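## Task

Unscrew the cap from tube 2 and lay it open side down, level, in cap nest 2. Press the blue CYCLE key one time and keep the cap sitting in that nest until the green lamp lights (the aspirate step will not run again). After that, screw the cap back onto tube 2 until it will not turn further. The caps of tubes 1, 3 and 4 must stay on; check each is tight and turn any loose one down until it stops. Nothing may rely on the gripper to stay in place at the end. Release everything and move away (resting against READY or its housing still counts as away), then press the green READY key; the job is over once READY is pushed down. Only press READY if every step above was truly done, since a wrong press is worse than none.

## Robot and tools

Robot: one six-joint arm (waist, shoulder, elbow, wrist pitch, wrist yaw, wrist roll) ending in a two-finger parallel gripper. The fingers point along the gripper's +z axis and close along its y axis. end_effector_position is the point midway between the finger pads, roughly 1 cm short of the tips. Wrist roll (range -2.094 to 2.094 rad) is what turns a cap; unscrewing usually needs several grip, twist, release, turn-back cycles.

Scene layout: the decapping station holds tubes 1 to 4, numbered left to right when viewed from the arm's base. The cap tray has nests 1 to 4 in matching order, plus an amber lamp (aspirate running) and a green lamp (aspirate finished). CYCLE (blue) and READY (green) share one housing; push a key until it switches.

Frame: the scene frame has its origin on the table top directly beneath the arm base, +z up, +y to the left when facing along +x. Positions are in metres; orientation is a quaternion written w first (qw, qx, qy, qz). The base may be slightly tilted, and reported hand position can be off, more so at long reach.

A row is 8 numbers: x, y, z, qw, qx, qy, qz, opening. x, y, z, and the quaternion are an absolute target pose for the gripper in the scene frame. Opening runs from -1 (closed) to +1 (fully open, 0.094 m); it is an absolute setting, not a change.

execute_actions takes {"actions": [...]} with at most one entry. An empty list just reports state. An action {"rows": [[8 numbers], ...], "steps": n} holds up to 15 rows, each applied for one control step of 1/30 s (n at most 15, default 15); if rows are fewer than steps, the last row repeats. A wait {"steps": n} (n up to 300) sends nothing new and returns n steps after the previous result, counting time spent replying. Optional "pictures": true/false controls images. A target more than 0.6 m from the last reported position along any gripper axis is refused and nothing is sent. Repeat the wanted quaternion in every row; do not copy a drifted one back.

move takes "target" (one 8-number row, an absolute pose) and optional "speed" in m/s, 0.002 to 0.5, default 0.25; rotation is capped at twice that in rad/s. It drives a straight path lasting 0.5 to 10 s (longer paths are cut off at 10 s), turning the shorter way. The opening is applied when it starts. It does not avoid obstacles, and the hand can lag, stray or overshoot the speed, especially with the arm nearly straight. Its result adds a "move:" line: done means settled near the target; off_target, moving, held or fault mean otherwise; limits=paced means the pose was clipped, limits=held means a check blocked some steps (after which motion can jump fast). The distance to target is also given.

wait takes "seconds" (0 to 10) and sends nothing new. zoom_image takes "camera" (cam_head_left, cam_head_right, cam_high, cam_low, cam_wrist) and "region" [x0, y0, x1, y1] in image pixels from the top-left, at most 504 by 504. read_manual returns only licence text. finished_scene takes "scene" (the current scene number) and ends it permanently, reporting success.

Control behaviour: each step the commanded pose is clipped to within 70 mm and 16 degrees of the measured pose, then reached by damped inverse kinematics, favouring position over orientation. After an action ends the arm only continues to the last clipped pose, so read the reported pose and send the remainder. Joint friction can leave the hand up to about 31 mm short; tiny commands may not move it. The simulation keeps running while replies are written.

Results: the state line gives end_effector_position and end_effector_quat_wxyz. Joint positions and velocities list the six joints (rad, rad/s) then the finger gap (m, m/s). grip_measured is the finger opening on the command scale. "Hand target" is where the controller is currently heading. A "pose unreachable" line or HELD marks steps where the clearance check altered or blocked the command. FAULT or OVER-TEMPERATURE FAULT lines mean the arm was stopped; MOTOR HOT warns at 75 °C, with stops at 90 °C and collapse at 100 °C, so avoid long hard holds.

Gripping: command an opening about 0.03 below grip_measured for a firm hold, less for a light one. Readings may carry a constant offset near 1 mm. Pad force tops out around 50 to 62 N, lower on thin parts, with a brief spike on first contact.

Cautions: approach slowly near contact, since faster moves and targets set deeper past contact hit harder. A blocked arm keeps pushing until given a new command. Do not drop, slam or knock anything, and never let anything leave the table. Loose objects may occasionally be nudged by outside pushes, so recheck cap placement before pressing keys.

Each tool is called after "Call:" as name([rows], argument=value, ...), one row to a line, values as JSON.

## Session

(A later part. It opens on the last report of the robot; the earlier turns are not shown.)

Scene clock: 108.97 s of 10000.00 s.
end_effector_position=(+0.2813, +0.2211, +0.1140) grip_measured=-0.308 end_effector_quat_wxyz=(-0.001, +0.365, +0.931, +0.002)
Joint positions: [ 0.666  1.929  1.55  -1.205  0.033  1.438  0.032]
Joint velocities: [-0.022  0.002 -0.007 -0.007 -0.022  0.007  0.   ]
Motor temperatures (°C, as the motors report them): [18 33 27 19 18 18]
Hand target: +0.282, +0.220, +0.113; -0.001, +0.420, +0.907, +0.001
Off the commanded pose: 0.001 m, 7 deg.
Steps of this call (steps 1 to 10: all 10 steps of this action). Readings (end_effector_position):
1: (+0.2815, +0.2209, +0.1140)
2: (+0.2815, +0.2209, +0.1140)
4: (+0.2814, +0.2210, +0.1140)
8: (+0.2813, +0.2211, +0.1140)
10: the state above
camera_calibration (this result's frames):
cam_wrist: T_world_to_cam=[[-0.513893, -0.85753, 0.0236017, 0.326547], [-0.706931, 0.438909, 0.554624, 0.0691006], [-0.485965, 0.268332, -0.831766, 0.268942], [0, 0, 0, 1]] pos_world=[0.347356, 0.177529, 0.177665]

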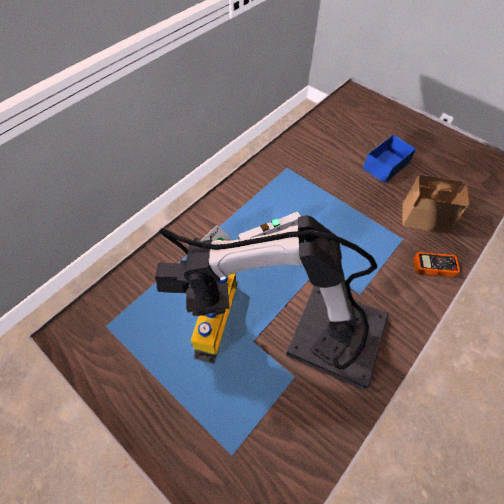

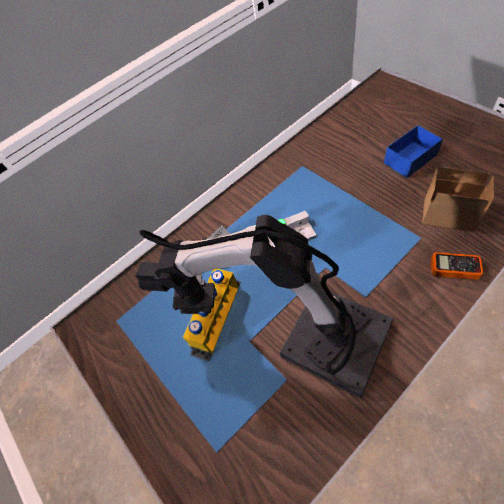

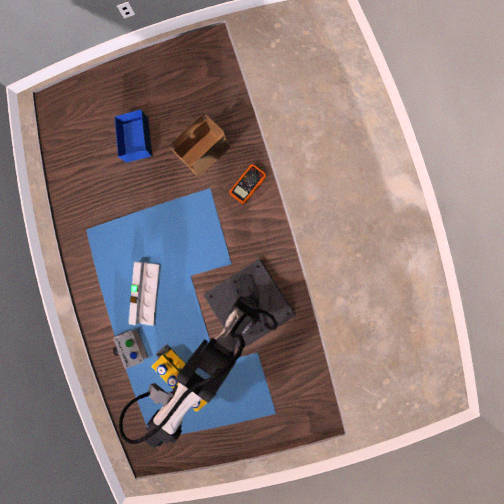

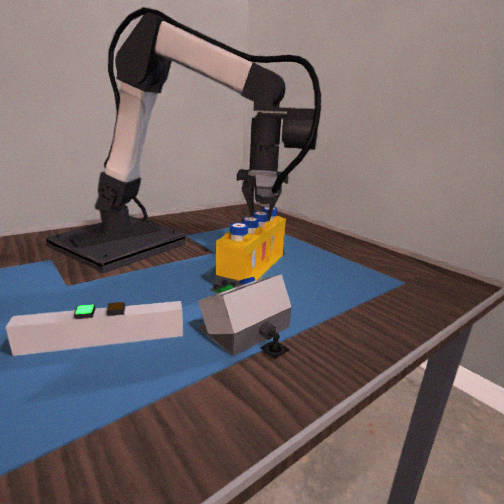

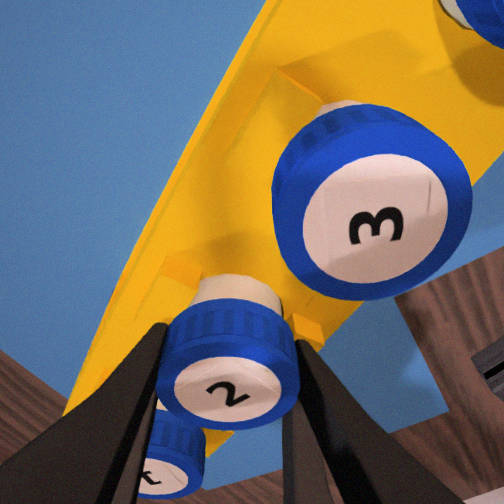

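Call:
execute_actions([
  {"rows":[[0.282,0.2203,0.115,0,0.365,0.931,0,-0.1]],"steps":7},
], pictures=false)

Call:
execute_actions([
  {"rows":[[0.282,0.2203,0.15,0,0.365,0.931,0,-0.1]]},
], pictures=false)

Call:
move(target=[0.257,0.268,0.145,0,-0.857,0.515,0,0.1], speed=0.5)

Scene clock: 110.27 s of 10000.00 s.
end_effector_position=(+0.2812, +0.2210, +0.1140) grip_measured=-0.102 end_effector_quat_wxyz=(-0.002, +0.366, +0.931, +0.002)
Joint positions: [ 0.666  1.929  1.55  -1.206  0.033  1.44   0.042]
Joint velocities: [ 0.012 -0.002  0.012  0.022  0.007 -0.022 -0.001]
Motor temperatures (°C, as the motors report them): [18 33 27 19 18 18]
Hand target: +0.282, +0.220, +0.115; +0.000, +0.365, +0.931, -0.000
Off the commanded pose: 0.001 m, 0 deg.
Steps of this call (steps 1 to 32: nothing new was sent; steps 33 to 39: all 7 steps of this action). Readings (end_effector_position):
33: (+0.2812, +0.2211, +0.1140)
34: (+0.2812, +0.2210, +0.1140)
36: (+0.2812, +0.2210, +0.1140)
39: the state above

Scene clock: 110.77 s of 10000.00 s.
end_effector_position=(+0.2835, +0.2214, +0.1453) grip_measured=-0.102 end_effector_quat_wxyz=(-0.002, +0.366, +0.931, +0.002)
Joint positions: [ 0.666  1.93   1.675 -1.331  0.033  1.44   0.042]
Joint velocities: [-0.022 -0.002 -0.002 -0.081 -0.051  0.066 -0.001]
Motor temperatures (°C, as the motors report them): [18 33 27 19 18 18]
Hand target: +0.283, +0.221, +0.150; +0.000, +0.365, +0.931, +0.000
Off the commanded pose: 0.005 m, 0 deg.
Steps of this call (steps 1 to 15: all 15 steps of this action). Readings (end_effector_position):
1: (+0.2808, +0.2205, +0.1175)
2: (+0.2818, +0.2210, +0.1230)
4: (+0.2870, +0.2247, +0.1361)
8: (+0.2888, +0.2258, +0.1454)
15: the state above

Scene clock: 114.53 s of 10000.00 s.
end_effector_position=(+0.2568, +0.2649, +0.1453) grip_measured=+0.098 end_effector_quat_wxyz=(-0.004, +0.852, -0.524, +0.001)
Joint positions: [ 0.804  1.968  1.721 -1.337  0.035 -1.211  0.052]
Joint velocities: [-0.027  0.002  0.007  0.037 -0.022  0.007  0.   ]
Motor temperatures (°C, as the motors report them): [18 33 28 19 18 18]
Hand target: +0.256, +0.268, +0.145; +0.000, +0.857, -0.515, +0.001
Off the commanded pose: 0.003 m, 1 deg.
move: done
camera_calibration (this result's frames):
cam_wrist: T_world_to_cam=[[0.779771, 0.625131, 0.0341884, -0.375683], [0.507175, -0.662766, 0.550922, -0.00422647], [0.367057, -0.412253, -0.833856, 0.23282], [0, 0, 0, 1]] pos_world=[0.209631, 0.328031, 0.209311]

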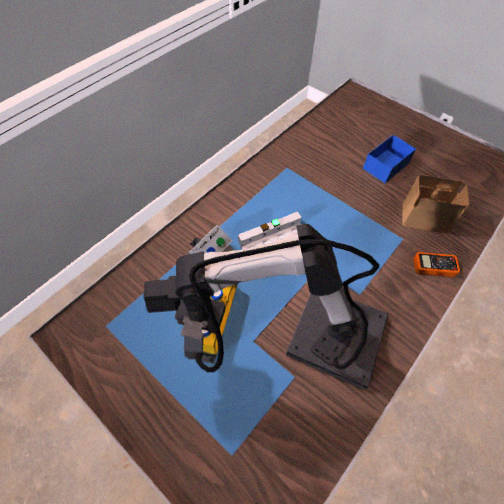

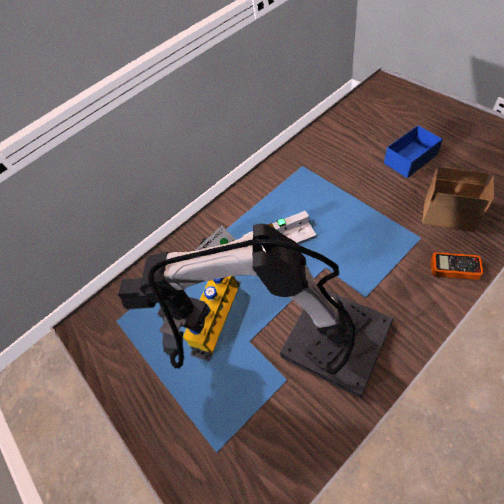

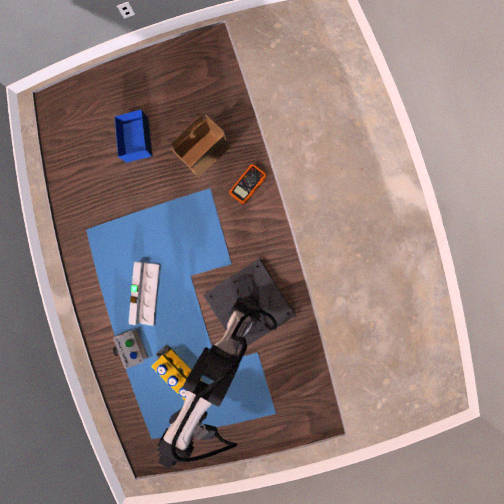

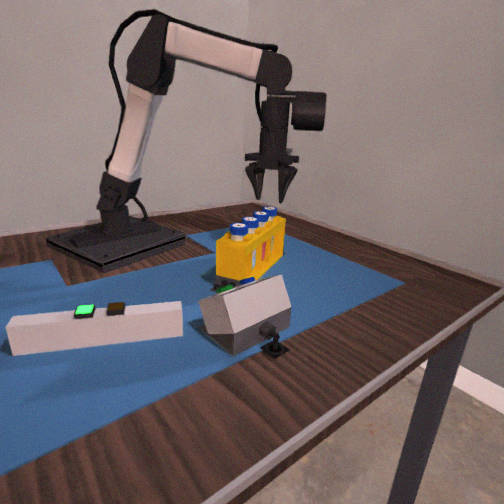

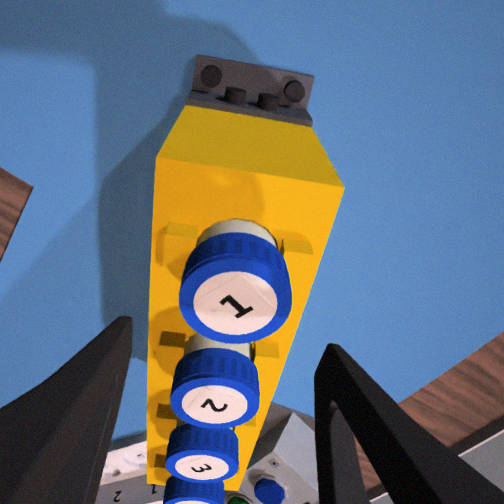

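Call:
move(target=[0.2575,0.2655,0.111,0,-0.857,0.515,0,0.0], speed=0.08)

Call:
execute_actions([
  {"rows":[[0.2575,0.2655,0.113,0,-0.857,0.515,0,-0.37]],"steps":10},
], pictures=false)

Call:
execute_actions([
  {"rows":[[0.2575,0.2655,0.113,0,-0.326,0.946,0,-0.37]]},
], pictures=false)

Scene clock: 116.63 s of 10000.00 s.
end_effector_position=(+0.2563, +0.2656, +0.1196) grip_measured=+0.002 end_effector_quat_wxyz=(-0.006, +0.855, -0.518, +0.001)
Joint positions: [ 0.804  1.968  1.618 -1.23   0.035 -1.224  0.047]
Joint velocities: [0.012 0.007 0.002 0.007 0.022 0.022 0.001]
Motor temperatures (°C, as the motors report them): [18 33 28 19 18 18]
Hand target: +0.257, +0.265, +0.111; -0.000, +0.857, -0.515, -0.000
Off the commanded pose: 0.009 m, 1 deg.
move: done
camera_calibration (this result's frames):
cam_wrist: T_world_to_cam=[[0.771582, 0.634927, 0.039102, -0.376001], [0.513732, -0.658195, 0.550326, 0.00789774], [0.375153, -0.404533, -0.834034, 0.207766], [0, 0, 0, 1]] pos_world=[0.208114, 0.32798, 0.18364]

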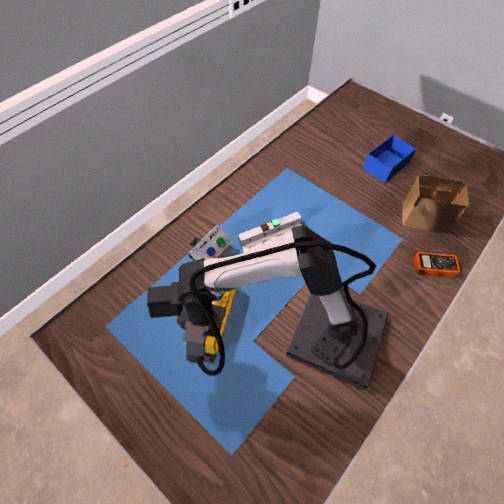

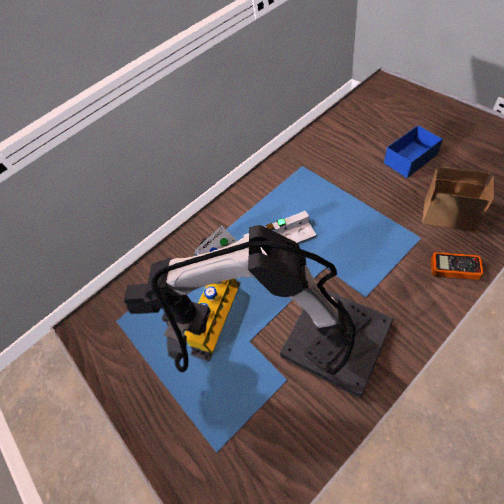

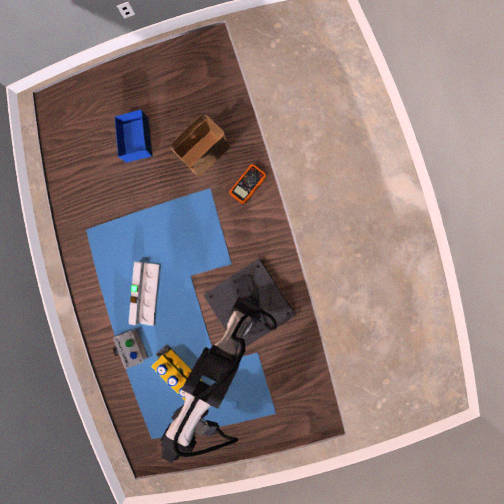

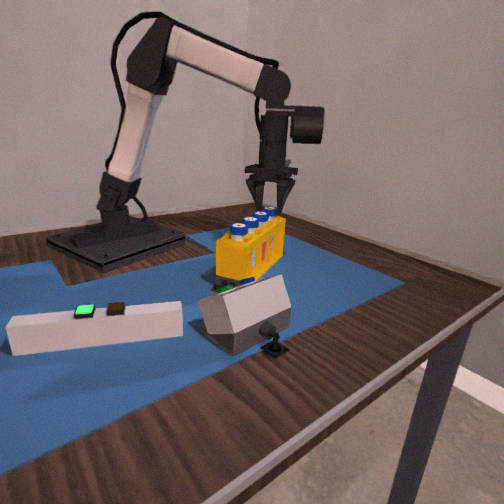

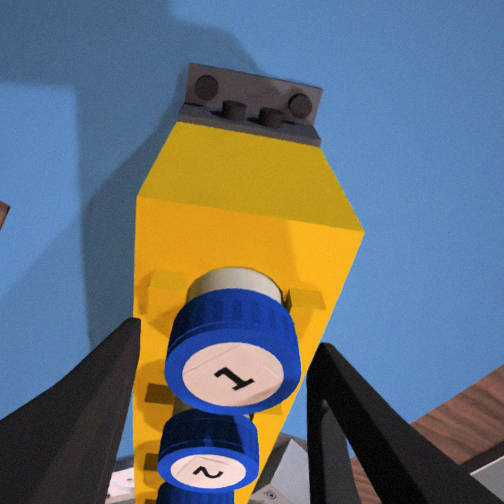

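Scene clock: 116.97 s of 10000.00 s.
end_effector_position=(+0.2574, +0.2662, +0.1193) grip_measured=-0.318 end_effector_quat_wxyz=(-0.008, +0.855, -0.518, +0.003)
Joint positions: [ 0.804  1.969  1.618 -1.225  0.038 -1.225  0.032]
Joint velocities: [-0.017  0.017 -0.017  0.022 -0.037  0.051 -0.001]
Motor temperatures (°C, as the motors report them): [18 33 28 19 18 18]
Hand target: +0.257, +0.265, +0.113; -0.000, +0.857, -0.515, +0.000
Off the commanded pose: 0.006 m, 1 deg.
Steps of this call (steps 1 to 10: all 10 steps of this action). Readings (end_effector_position):
1: (+0.2563, +0.2656, +0.1196)
2: (+0.2573, +0.2662, +0.1193)
4: (+0.2574, +0.2662, +0.1193)
8: (+0.2574, +0.2662, +0.1193)
10: the state above

Scene clock: 117.47 s of 10000.00 s.
end_effector_position=(+0.2575, +0.2630, +0.1193) grip_measured=-0.319 end_effector_quat_wxyz=(-0.004, +0.694, -0.720, +0.008)
Joint positions: [ 0.804  1.969  1.618 -1.234  0.05  -0.707  0.032]
Joint velocities: [-0.002 -0.012  0.002 -0.022  0.037  0.725  0.   ]
Motor temperatures (°C, as the motors report them): [18 33 28 19 18 18]
Hand target: +0.257, +0.265, +0.113; -0.002, +0.609, -0.793, +0.000
Off the commanded pose: 0.007 m, 50 deg; orientation clipped at the last step of the last action.
Steps of this call (steps 1 to 15: all 15 steps of this action). Readings (end_effector_position):
1: (+0.2575, +0.2662, +0.1193)
2: (+0.2575, +0.2662, +0.1193)
4: (+0.2575, +0.2662, +0.1193)
8: (+0.2576, +0.2658, +0.1193)
15: the state above

Call:
execute_actions([
  {"rows":[[0.2575,0.2655,0.118,0,-0.66,0.75,0,-0.15],[0.2575,0.2655,0.118,0,-0.66,0.75,0,-0.15],[0.2575,0.2655,0.118,0,-0.66,0.75,0,-0.15],[0.2575,0.2655,0.118,0,-0.66,0.75,0,-0.15],[0.2575,0.2655,0.118,0,-0.66,0.75,0,-0.15],[0.2575,0.2655,0.118,0,-0.857,0.515,0,-0.15]]},
], pictures=false)

Call:
execute_actions([
  {"rows":[[0.2575,0.2655,0.118,0,-0.857,0.515,0,0.15]]},
])

Call:
move(target=[0.307,0.173,0.119,0,-0.857,0.515,0,0.15], speed=0.12)

Scene clock: 119.23 s of 10000.00 s.
end_effector_position=(+0.2561, +0.2623, +0.1193) grip_measured=-0.152 end_effector_quat_wxyz=(+0.000, +0.808, -0.590, +0.006)
Joint positions: [ 0.804  1.969  1.618 -1.24   0.047 -1.052  0.04 ]
Joint velocities: [-0.007  0.007  0.002  0.037 -0.037 -1.077  0.   ]
Motor temperatures (°C, as the motors report them): [18 34 28 19 18 18]
Hand target: +0.257, +0.265, +0.118; -0.000, +0.853, -0.522, +0.004
Off the commanded pose: 0.004 m, 10 deg.
Steps of this call (steps 1 to 38: nothing new was sent; steps 39 to 53: all 15 steps of this action). Readings (end_effector_position):
39: (+0.2567, +0.2617, +0.1193)
40: (+0.2565, +0.2619, +0.1193)
42: (+0.2561, +0.2622, +0.1193)
46: (+0.2561, +0.2623, +0.1193)
53: the state above

Scene clock: 119.73 s of 10000.00 s.
end_effector_position=(+0.2557, +0.2626, +0.1193) grip_measured=+0.148 end_effector_quat_wxyz=(+0.001, +0.853, -0.521, +0.005)
Joint positions: [ 0.804  1.969  1.618 -1.24   0.044 -1.217  0.054]
Joint velocities: [ 0.002  0.017  0.022 -0.051  0.037 -0.051  0.   ]
Motor temperatures (°C, as the motors report them): [18 34 28 19 18 18]
Hand target: +0.257, +0.265, +0.118; -0.000, +0.857, -0.515, +0.000
Off the commanded pose: 0.004 m, 1 deg.
Steps of this call (steps 1 to 15: all 15 steps of this action). Readings (end_effector_position):
1: (+0.2561, +0.2623, +0.1193)
2: (+0.2561, +0.2623, +0.1193)
4: (+0.2560, +0.2623, +0.1193)
8: (+0.2558, +0.2625, +0.1193)
15: the state above
camera_calibration (this result's frames):
cam_wrist: T_world_to_cam=[[0.775987, 0.630077, 0.0291187, -0.372254], [0.509755, -0.653652, 0.559364, 0.00514376], [0.371476, -0.419216, -0.82841, 0.210684], [0, 0, 0, 1]] pos_world=[0.207978, 0.326233, 0.182495]

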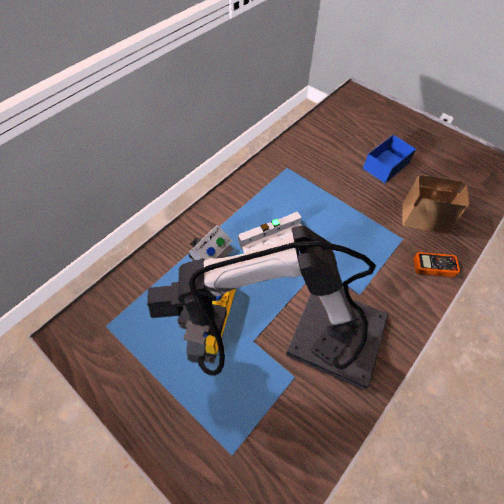

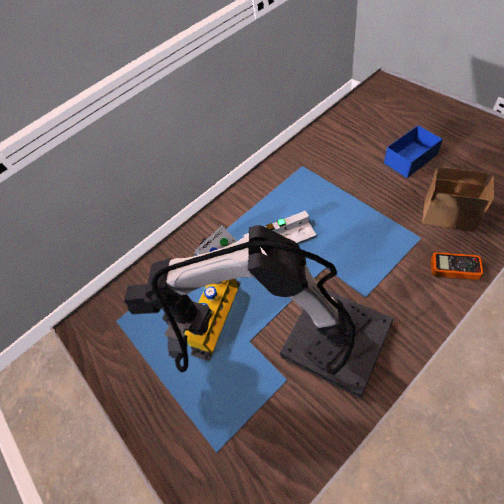

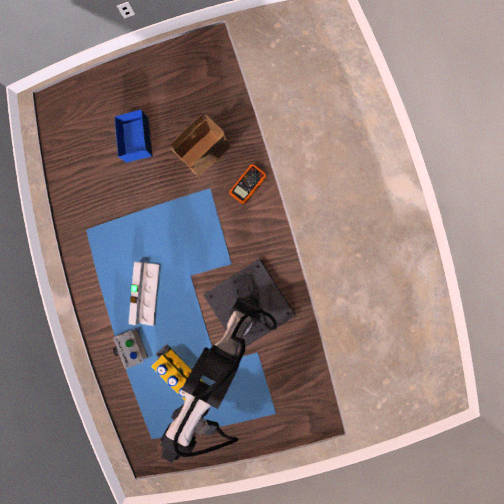

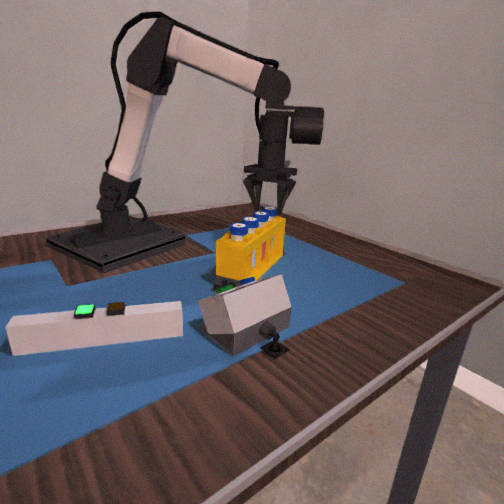

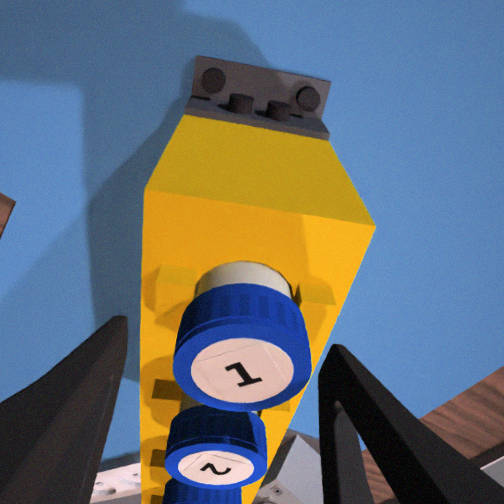

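Scene clock: 121.33 s of 10000.00 s.
end_effector_position=(+0.3087, +0.1729, +0.1156) grip_measured=+0.148 end_effector_quat_wxyz=(+0.010, +0.854, -0.520, -0.003)
Joint positions: [ 0.517  1.925  1.559 -1.235  0.044 -1.506  0.054]
Joint velocities: [-0.012 -0.007 -0.002  0.007  0.007  0.007  0.   ]
Motor temperatures (°C, as the motors report them): [18 34 28 19 18 18]
Hand target: +0.308, +0.174, +0.119; -0.001, +0.857, -0.515, -0.001
Off the commanded pose: 0.004 m, 1 deg.
move: done
camera_calibration (this result's frames):
cam_wrist: T_world_to_cam=[[0.774313, 0.632771, 0.00630565, -0.354068], [0.524367, -0.647175, 0.553356, -0.0833831], [0.354229, -0.425164, -0.832921, 0.157149], [0, 0, 0, 1]] pos_world=[0.262216, 0.236895, 0.179266]

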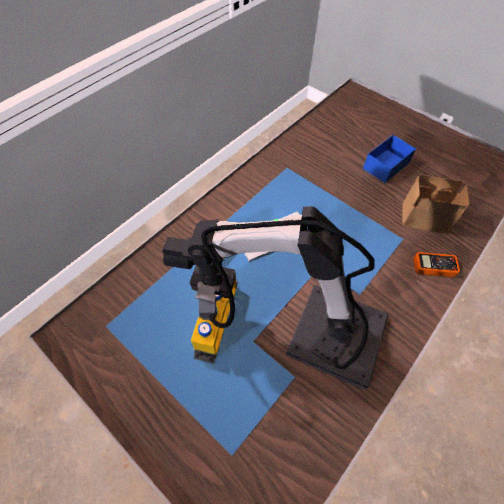

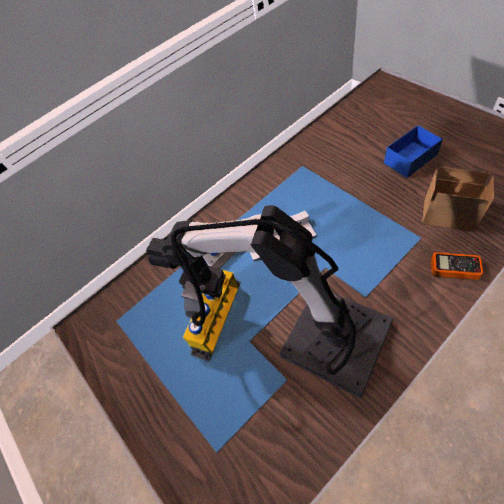

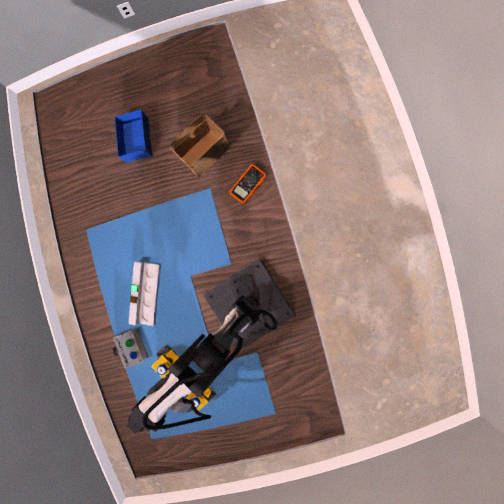

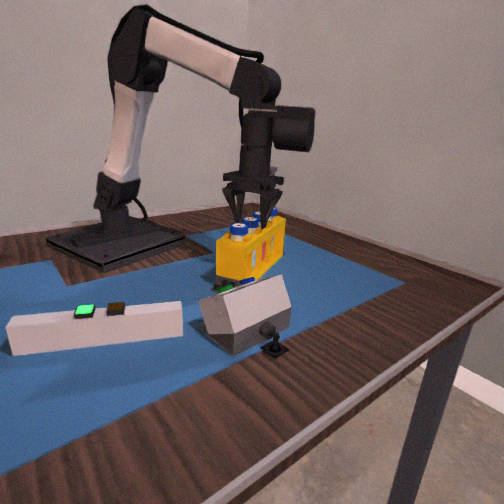

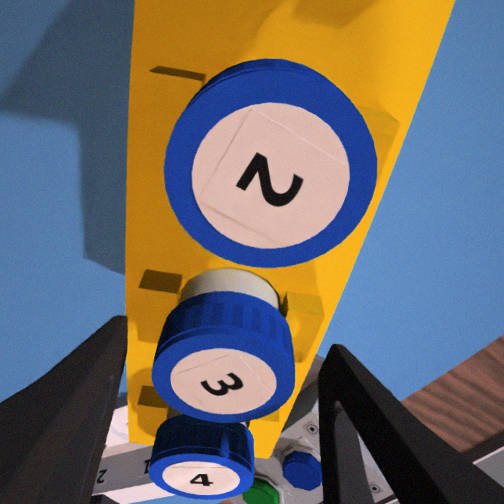

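Call:
execute_actions([
  {"rows":[[0.303,0.179,0.117,0,-0.857,0.515,0,0.0]],"steps":12},
], pictures=false)

Call:
execute_actions([
  {"rows":[[0.3055,0.1755,0.115,0,-0.857,0.515,0,-0.37]],"steps":10},
], pictures=false)

Call:
execute_actions([
  {"rows":[[0.3055,0.1755,0.113,0,-0.326,0.946,0,-0.37]]},
], pictures=false)

Scene clock: 122.73 s of 10000.00 s.
end_effector_position=(+0.3042, +0.1763, +0.1133) grip_measured=+0.002 end_effector_quat_wxyz=(+0.011, +0.858, -0.513, -0.003)
Joint positions: [ 0.532  1.921  1.544 -1.226  0.044 -1.508  0.047]
Joint velocities: [-0.012 -0.012 -0.002 -0.037  0.051 -0.066 -0.002]
Motor temperatures (°C, as the motors report them): [18 34 28 19 18 18]
Hand target: +0.303, +0.179, +0.117; +0.000, +0.857, -0.515, -0.000
Off the commanded pose: 0.005 m, 1 deg.
Steps of this call (steps 1 to 30: nothing new was sent; steps 31 to 42: all 12 steps of this action). Readings (end_effector_position):
31: (+0.3086, +0.1732, +0.1153)
32: (+0.3077, +0.1736, +0.1147)
34: (+0.3053, +0.1747, +0.1138)
38: (+0.3039, +0.1761, +0.1133)
42: the state above

Scene clock: 123.07 s of 10000.00 s.
end_effector_position=(+0.3053, +0.1770, +0.1130) grip_measured=-0.307 end_effector_quat_wxyz=(+0.009, +0.858, -0.513, -0.002)
Joint positions: [ 0.532  1.921  1.543 -1.22   0.044 -1.508  0.033]
Joint velocities: [-0.007 -0.007 -0.012 -0.095 -0.022  0.007 -0.   ]
Motor temperatures (°C, as the motors report them): [18 34 28 19 18 18]
Hand target: +0.306, +0.176, +0.115; +0.000, +0.857, -0.515, -0.000
Off the commanded pose: 0.003 m, 1 deg.
Steps of this call (steps 1 to 10: all 10 steps of this action). Readings (end_effector_position):
1: (+0.3044, +0.1764, +0.1133)
2: (+0.3053, +0.1770, +0.1132)
4: (+0.3053, +0.1770, +0.1130)
8: (+0.3053, +0.1770, +0.1130)
10: the state above

Scene clock: 123.57 s of 10000.00 s.
end_effector_position=(+0.3069, +0.1811, +0.1129) grip_measured=-0.307 end_effector_quat_wxyz=(-0.000, +0.706, -0.708, -0.008)
Joint positions: [ 0.529  1.921  1.543 -1.206  0.024 -1.014  0.033]
Joint velocities: [-0.022  0.002  0.007 -0.007 -0.007  0.857 -0.001]
Motor temperatures (°C, as the motors report them): [18 34 28 19 18 18]
Hand target: +0.306, +0.176, +0.113; +0.001, +0.622, -0.783, -0.010
Off the commanded pose: 0.006 m, 52 deg; orientation clipped at the last step of the last action.
Steps of this call (steps 1 to 15: all 15 steps of this action). Readings (end_effector_position):
1: (+0.3053, +0.1770, +0.1130)
2: (+0.3054, +0.1770, +0.1130)
4: (+0.3057, +0.1770, +0.1130)
8: (+0.3061, +0.1776, +0.1129)
15: the state above

Tight. Cap 4 ≈ (0.329,0.132).

Call:
execute_actions([
  {"rows":[[0.3055,0.1765,0.116,0,-0.67,0.74,0,-0.1],[0.3055,0.1765,0.116,0,-0.67,0.74,0,-0.1],[0.3055,0.1765,0.116,0,-0.67,0.74,0,-0.1],[0.3055,0.1765,0.116,0,-0.67,0.74,0,-0.1],[0.3055,0.1765,0.116,0,-0.67,0.74,0,-0.1],[0.3055,0.1765,0.116,0,-0.857,0.515,0,-0.1]]},
], pictures=false)

Call:
execute_actions([
  {"rows":[[0.3055,0.1765,0.118,0,-0.857,0.515,0,0.15]],"steps":12},
], pictures=false)

Call:
move(target=[0.329,0.132,0.119,0,-0.857,0.515,0,0.15], speed=0.1)

Scene clock: 126.90 s of 10000.00 s.
end_effector_position=(+0.3093, +0.1792, +0.1129) grip_measured=-0.102 end_effector_quat_wxyz=(-0.000, +0.813, -0.582, +0.001)
Joint positions: [ 0.529  1.921  1.543 -1.201  0.041 -1.345  0.042]
Joint velocities: [ 0.007  0.007  0.002  0.007  0.095 -0.93  -0.001]
Motor temperatures (°C, as the motors report them): [18 35 28 19 18 18]
Hand target: +0.306, +0.177, +0.116; +0.002, +0.854, -0.521, +0.002
Off the commanded pose: 0.006 m, 9 deg.
Steps of this call (steps 1 to 85: nothing new was sent; steps 86 to 100: all 15 steps of this action). Readings (end_effector_position):
86: (+0.3080, +0.1828, +0.1130)
87: (+0.3081, +0.1821, +0.1129)
89: (+0.3084, +0.1816, +0.1129)
93: (+0.3089, +0.1804, +0.1129)
100: the state above

Scene clock: 127.30 s of 10000.00 s.
end_effector_position=(+0.3088, +0.1789, +0.1129) grip_measured=+0.148 end_effector_quat_wxyz=(+0.001, +0.852, -0.524, +0.000)
Joint positions: [ 0.529  1.921  1.543 -1.204  0.041 -1.485  0.054]
Joint velocities: [-0.002  0.012 -0.022  0.037 -0.007 -0.139  0.   ]
Motor temperatures (°C, as the motors report them): [18 35 28 19 18 18]
Hand target: +0.306, +0.177, +0.118; +0.000, +0.857, -0.515, +0.000
Off the commanded pose: 0.006 m, 1 deg.
Steps of this call (steps 1 to 12: all 12 steps of this action). Readings (end_effector_position):
1: (+0.3092, +0.1791, +0.1129)
2: (+0.3091, +0.1791, +0.1129)
4: (+0.3089, +0.1790, +0.1129)
8: (+0.3088, +0.1789, +0.1129)
12: the state above

Scene clock: 128.50 s of 10000.00 s.
end_effector_position=(+0.3303, +0.1335, +0.1109) grip_measured=+0.148 end_effector_quat_wxyz=(+0.005, +0.854, -0.519, -0.003)
Joint positions: [ 0.389  1.921  1.543 -1.208  0.041 -1.636  0.054]
Joint velocities: [ 0.002  0.002  0.002  0.037 -0.037 -0.037  0.002]
Motor temperatures (°C, as the motors report them): [18 35 28 19 18 18]
Hand target: +0.330, +0.132, +0.119; -0.001, +0.857, -0.515, -0.000
Off the commanded pose: 0.008 m, 1 deg.
move: done
camera_calibration (this result's frames):
cam_wrist: T_world_to_cam=[[0.773867, 0.633144, 0.0160842, -0.346822], [0.522161, -0.652178, 0.549556, -0.115829], [0.358438, -0.416885, -0.835302, 0.12663], [0, 0, 0, 1]] pos_world=[0.283486, 0.196837, 0.175007]

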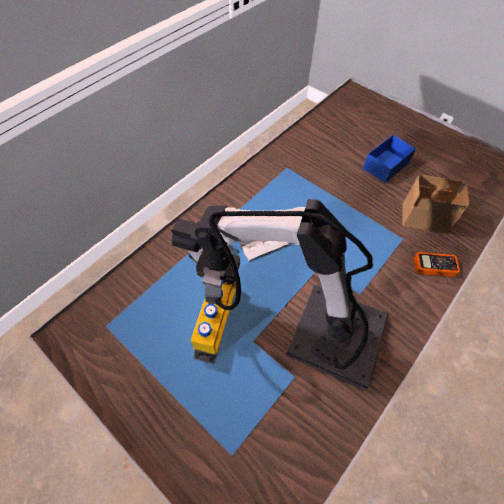

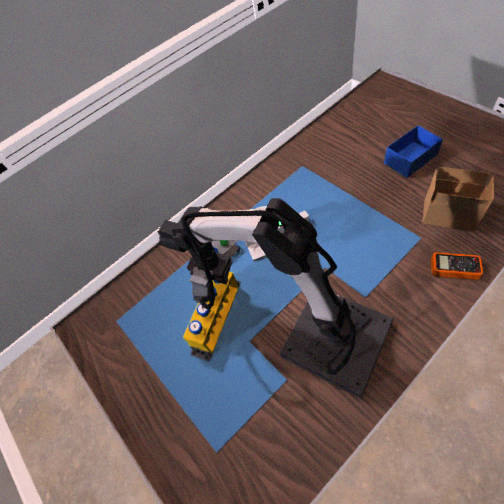

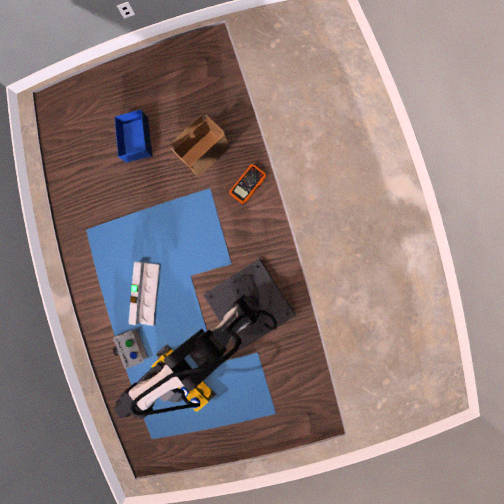

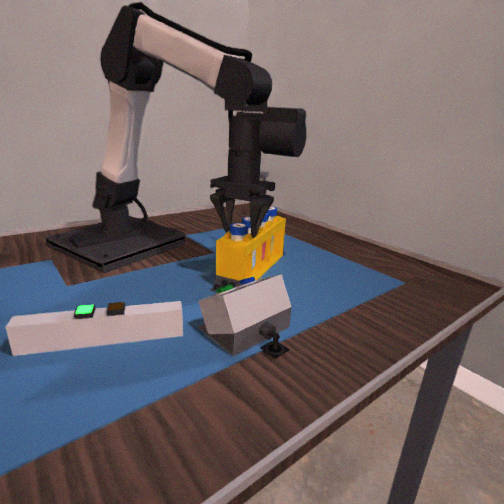

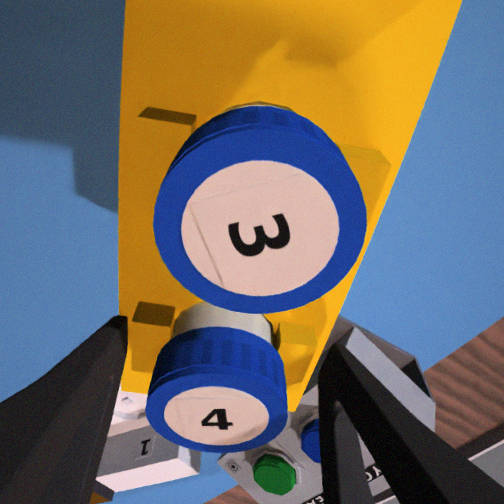

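Raise a bit, centre, test.

Call:
execute_actions([
  {"rows":[[0.328,0.129,0.123,0,-0.857,0.515,0,0.0]],"steps":12},
], pictures=false)

Call:
execute_actions([
  {"rows":[[0.329,0.131,0.117,0,-0.857,0.515,0,-0.37]],"steps":10},
], pictures=false)

Call:
execute_actions([
  {"rows":[[0.329,0.131,0.114,0,-0.326,0.946,0,-0.37]]},
], pictures=false)

Scene clock: 129.87 s of 10000.00 s.
end_effector_position=(+0.3279, +0.1323, +0.1147) grip_measured=+0.002 end_effector_quat_wxyz=(+0.005, +0.857, -0.516, -0.003)
Joint positions: [ 0.389  1.91   1.543 -1.22   0.041 -1.644  0.047]
Joint velocities: [ 0.002  0.022 -0.002 -0.007  0.007  0.007 -0.   ]
Motor temperatures (°C, as the motors report them): [18 35 28 19 18 18]
Hand target: +0.328, +0.129, +0.123; -0.000, +0.857, -0.515, +0.000
Off the commanded pose: 0.009 m, 1 deg.
Steps of this call (steps 1 to 29: nothing new was sent; steps 30 to 41: all 12 steps of this action). Readings (end_effector_position):
30: (+0.3300, +0.1334, +0.1109)
31: (+0.3297, +0.1332, +0.1113)
33: (+0.3292, +0.1329, +0.1125)
37: (+0.3283, +0.1324, +0.1145)
41: the state above

Scene clock: 130.20 s of 10000.00 s.
end_effector_position=(+0.3291, +0.1328, +0.1146) grip_measured=-0.307 end_effector_quat_wxyz=(+0.003, +0.857, -0.516, -0.002)
Joint positions: [ 0.389  1.91   1.543 -1.215  0.041 -1.644  0.033]
Joint velocities: [ 0.007 -0.022 -0.012  0.066  0.051 -0.066 -0.   ]
Motor temperatures (°C, as the motors report them): [18 35 28 19 18 18]
Hand target: +0.329, +0.131, +0.117; +0.000, +0.857, -0.515, -0.000
Off the commanded pose: 0.003 m, 0 deg.
Steps of this call (steps 1 to 10: all 10 steps of this action). Readings (end_effector_position):
1: (+0.3279, +0.1323, +0.1147)
2: (+0.3290, +0.1328, +0.1146)
4: (+0.3291, +0.1328, +0.1146)
8: (+0.3291, +0.1328, +0.1146)
10: the state above

Scene clock: 130.70 s of 10000.00 s.
end_effector_position=(+0.3319, +0.1377, +0.1144) grip_measured=-0.317 end_effector_quat_wxyz=(-0.009, +0.693, -0.721, -0.008)
Joint positions: [ 0.387  1.91   1.541 -1.196  0.019 -1.121  0.032]
Joint velocities: [-0.002  0.002 -0.022  0.095 -0.095  0.945 -0.003]
Motor temperatures (°C, as the motors report them): [18 35 28 19 18 18]
Hand target: +0.329, +0.131, +0.114; -0.006, +0.609, -0.793, -0.010
Off the commanded pose: 0.007 m, 50 deg; orientation clipped at the last step of the last action.
Steps of this call (steps 1 to 15: all 15 steps of this action). Readings (end_effector_position):
1: (+0.3292, +0.1329, +0.1146)
2: (+0.3294, +0.1331, +0.1146)
4: (+0.3299, +0.1332, +0.1146)
8: (+0.3305, +0.1338, +0.1146)
15: the state above

Call:
execute_actions([
  {"rows":[[0.33,0.133,0.116,0,-0.66,0.75,0,0.0]],"steps":8},
], pictures=false)

Call:
move(target=[0.33,0.133,0.165,0,-0.66,0.75,0,0.0], speed=0.15)

Call:
move(target=[0.415,0.02,0.12,0.242,-0.042,0.969,0.011,-1], speed=0.4)

Call:
move(target=[0.432,0.0225,0.084,0.242,-0.042,0.969,0.011,-1], speed=0.12)

Scene clock: 132.43 s of 10000.00 s.
end_effector_position=(+0.3320, +0.1356, +0.1143) grip_measured=-0.002 end_effector_quat_wxyz=(+0.006, -0.653, +0.757, +0.003)
Joint positions: [ 0.387  1.91   1.541 -1.198  0.03  -1.011  0.047]
Joint velocities: [ 0.012  0.037  0.002 -0.051  0.007 -0.066 -0.   ]
Motor temperatures (°C, as the motors report them): [18 35 28 19 18 18]
Hand target: +0.330, +0.133, +0.116; -0.000, -0.661, +0.751, +0.000
Off the commanded pose: 0.004 m, 1 deg.
Steps of this call (steps 1 to 44: nothing new was sent; steps 45 to 52: all 8 steps of this action). Readings (end_effector_position):
45: (+0.3339, +0.1398, +0.1144)
46: (+0.3335, +0.1388, +0.1143)
48: (+0.3327, +0.1372, +0.1143)
52: the state above

Scene clock: 133.70 s of 10000.00 s.
end_effector_position=(+0.3309, +0.1323, +0.1593) grip_measured=-0.002 end_effector_quat_wxyz=(-0.003, -0.656, +0.755, +0.004)
Joint positions: [ 0.387  1.91   1.72  -1.393  0.035 -1.019  0.047]
Joint velocities: [-0.012 -0.012 -0.027 -0.037  0.007 -0.022 -0.   ]
Motor temperatures (°C, as the motors report them): [18 35 28 19 18 18]
Hand target: +0.331, +0.133, +0.165; +0.000, -0.661, +0.751, -0.000
Off the commanded pose: 0.006 m, 1 deg.
move: done
camera_calibration (this result's frames):
cam_wrist: T_world_to_cam=[[0.997555, 0.0674864, 0.0181466, -0.346806], [0.0464317, -0.834123, 0.54962, 0.0379678], [0.0522284, -0.547434, -0.835217, 0.284861], [0, 0, 0, 1]] pos_world=[0.329318, 0.211017, 0.223346]

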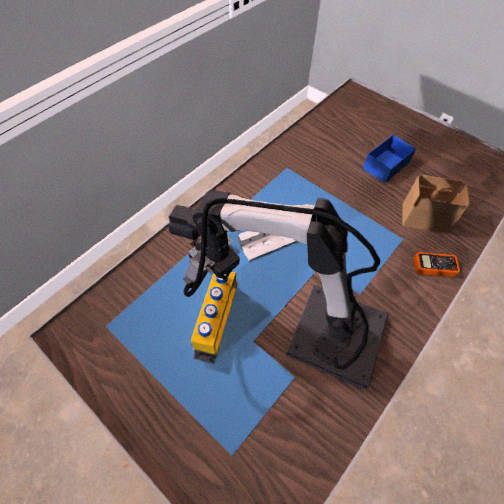

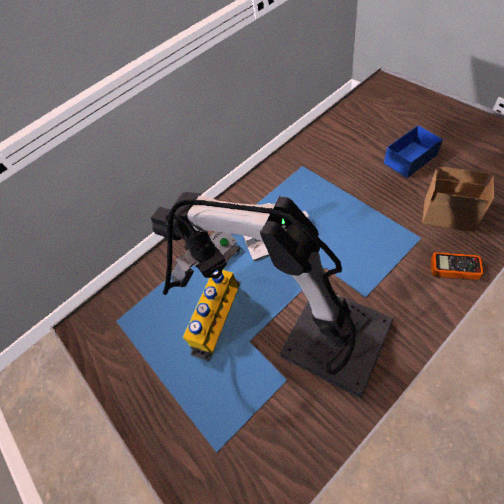

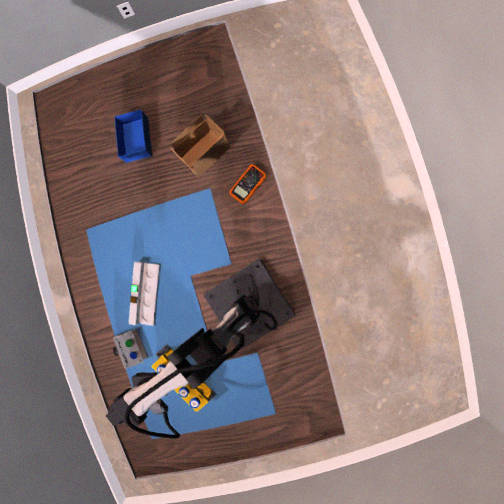

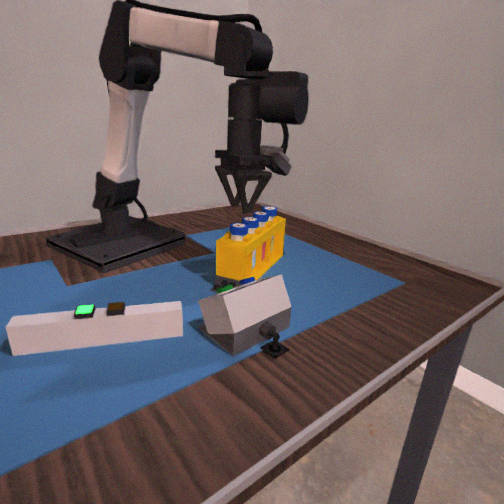

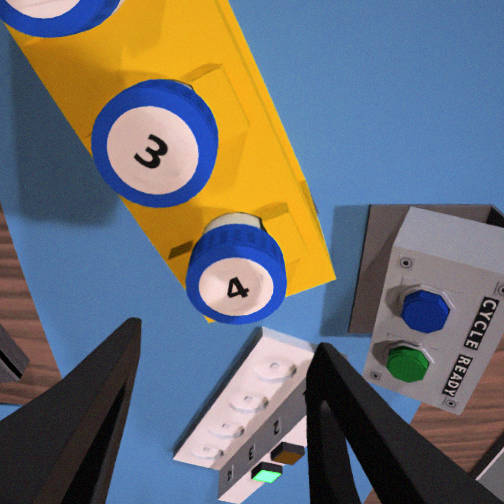

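Scene clock: 136.17 s of 10000.00 s.
end_effector_position=(+0.4143, +0.0234, +0.1137) grip_measured=-0.990 end_effector_quat_wxyz=(+0.228, -0.052, +0.972, +0.016)
Joint positions: [ 0.045  1.721  1.214 -0.594  0.011 -0.051  0.   ]
Joint velocities: [-0.002 -0.007 -0.002 -0.066 -0.022  0.051 -0.001]
Motor temperatures (°C, as the motors report them): [18 36 28 19 18 18]
Hand target: +0.416, +0.020, +0.120; +0.242, -0.043, +0.969, +0.014
Off the commanded pose: 0.007 m, 2 deg.
move: done
camera_calibration (this result's frames):
cam_wrist: T_world_to_cam=[[0.278307, -0.954311, 0.10879, -0.110235], [-0.955985, -0.264258, 0.127513, 0.418295], [-0.0929384, -0.13949, -0.985852, 0.250534], [0, 0, 0, 1]] pos_world=[0.453847, 0.0402862, 0.205644]

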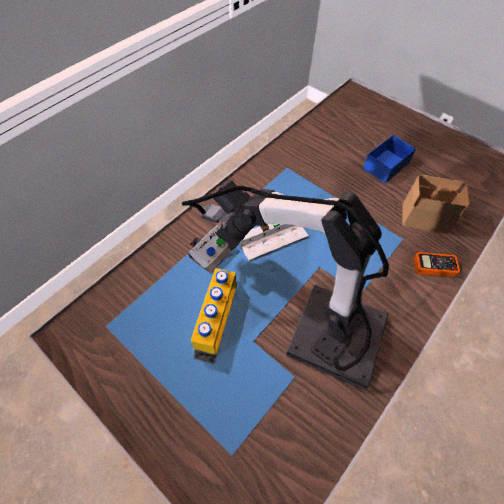

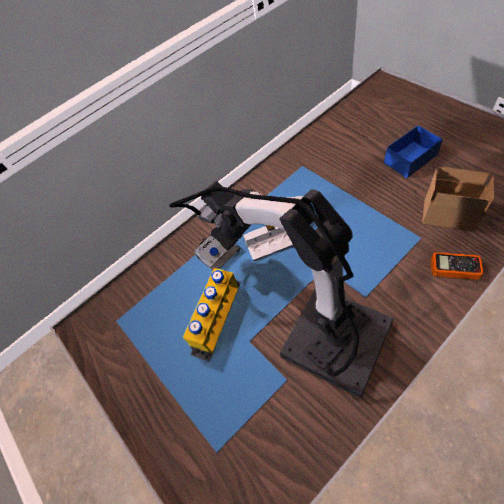

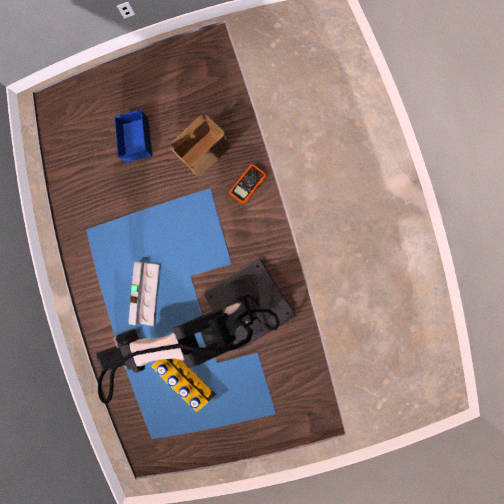

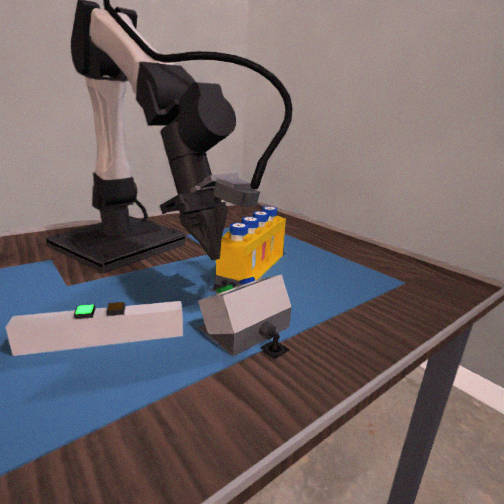

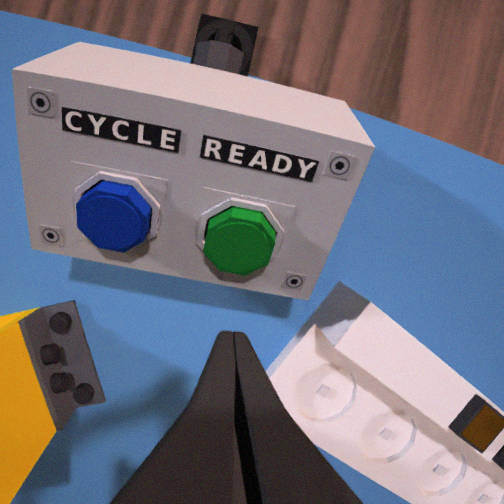

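Scene clock: 137.17 s of 10000.00 s.
end_effector_position=(+0.4304, +0.0243, +0.0884) grip_measured=-0.990 end_effector_quat_wxyz=(+0.241, -0.049, +0.969, +0.013)
Joint positions: [ 0.045  1.793  1.184 -0.465  0.018 -0.046  0.   ]
Joint velocities: [-0.002 -0.012 -0.002  0.007  0.007 -0.007 -0.001]
Motor temperatures (°C, as the motors report them): [18 35 28 19 18 18]
Hand target: +0.431, +0.023, +0.084; +0.242, -0.042, +0.969, +0.011
Off the commanded pose: 0.005 m, 1 deg.
move: done
camera_calibration (this result's frames):
cam_wrist: T_world_to_cam=[[0.267186, -0.956415, 0.117826, -0.107056], [-0.961201, -0.255806, 0.103224, 0.441368], [-0.0685845, -0.140834, -0.987655, 0.217011], [0, 0, 0, 1]] pos_world=[0.467731, 0.0410769, 0.181386]

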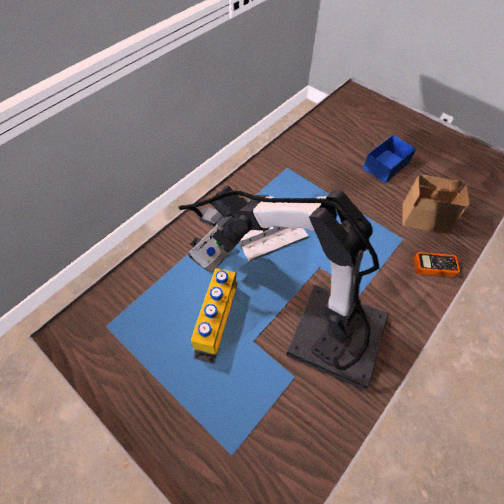

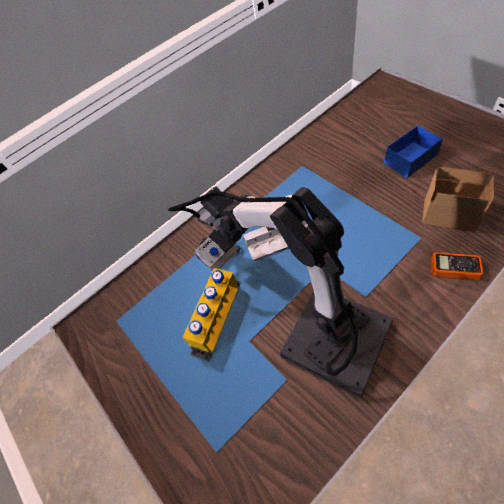

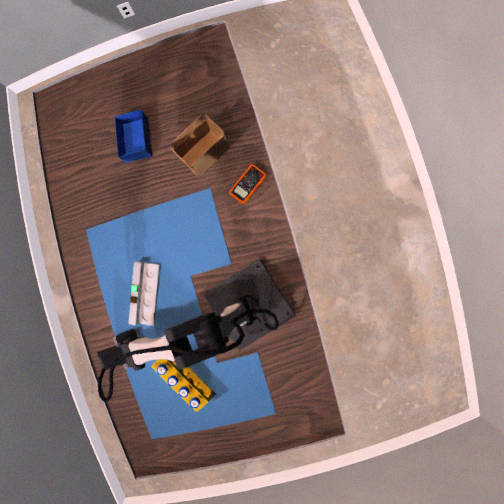

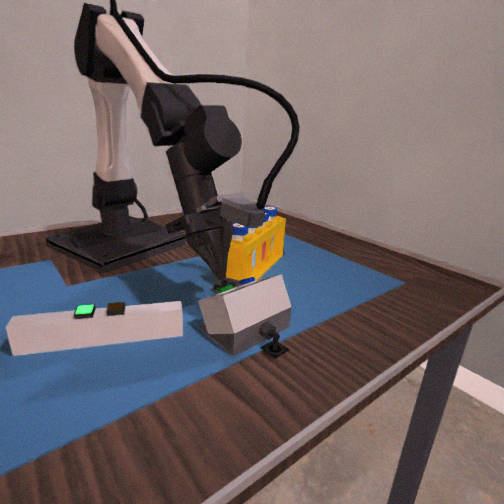

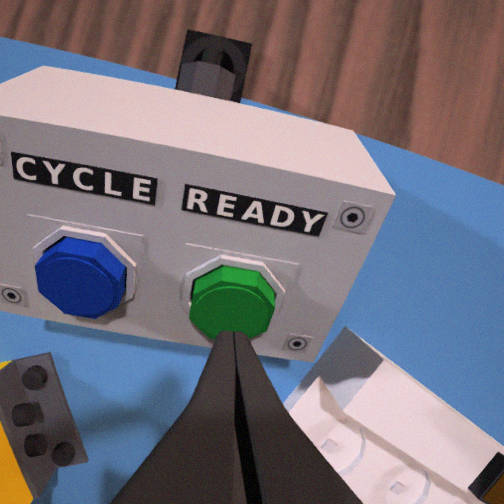

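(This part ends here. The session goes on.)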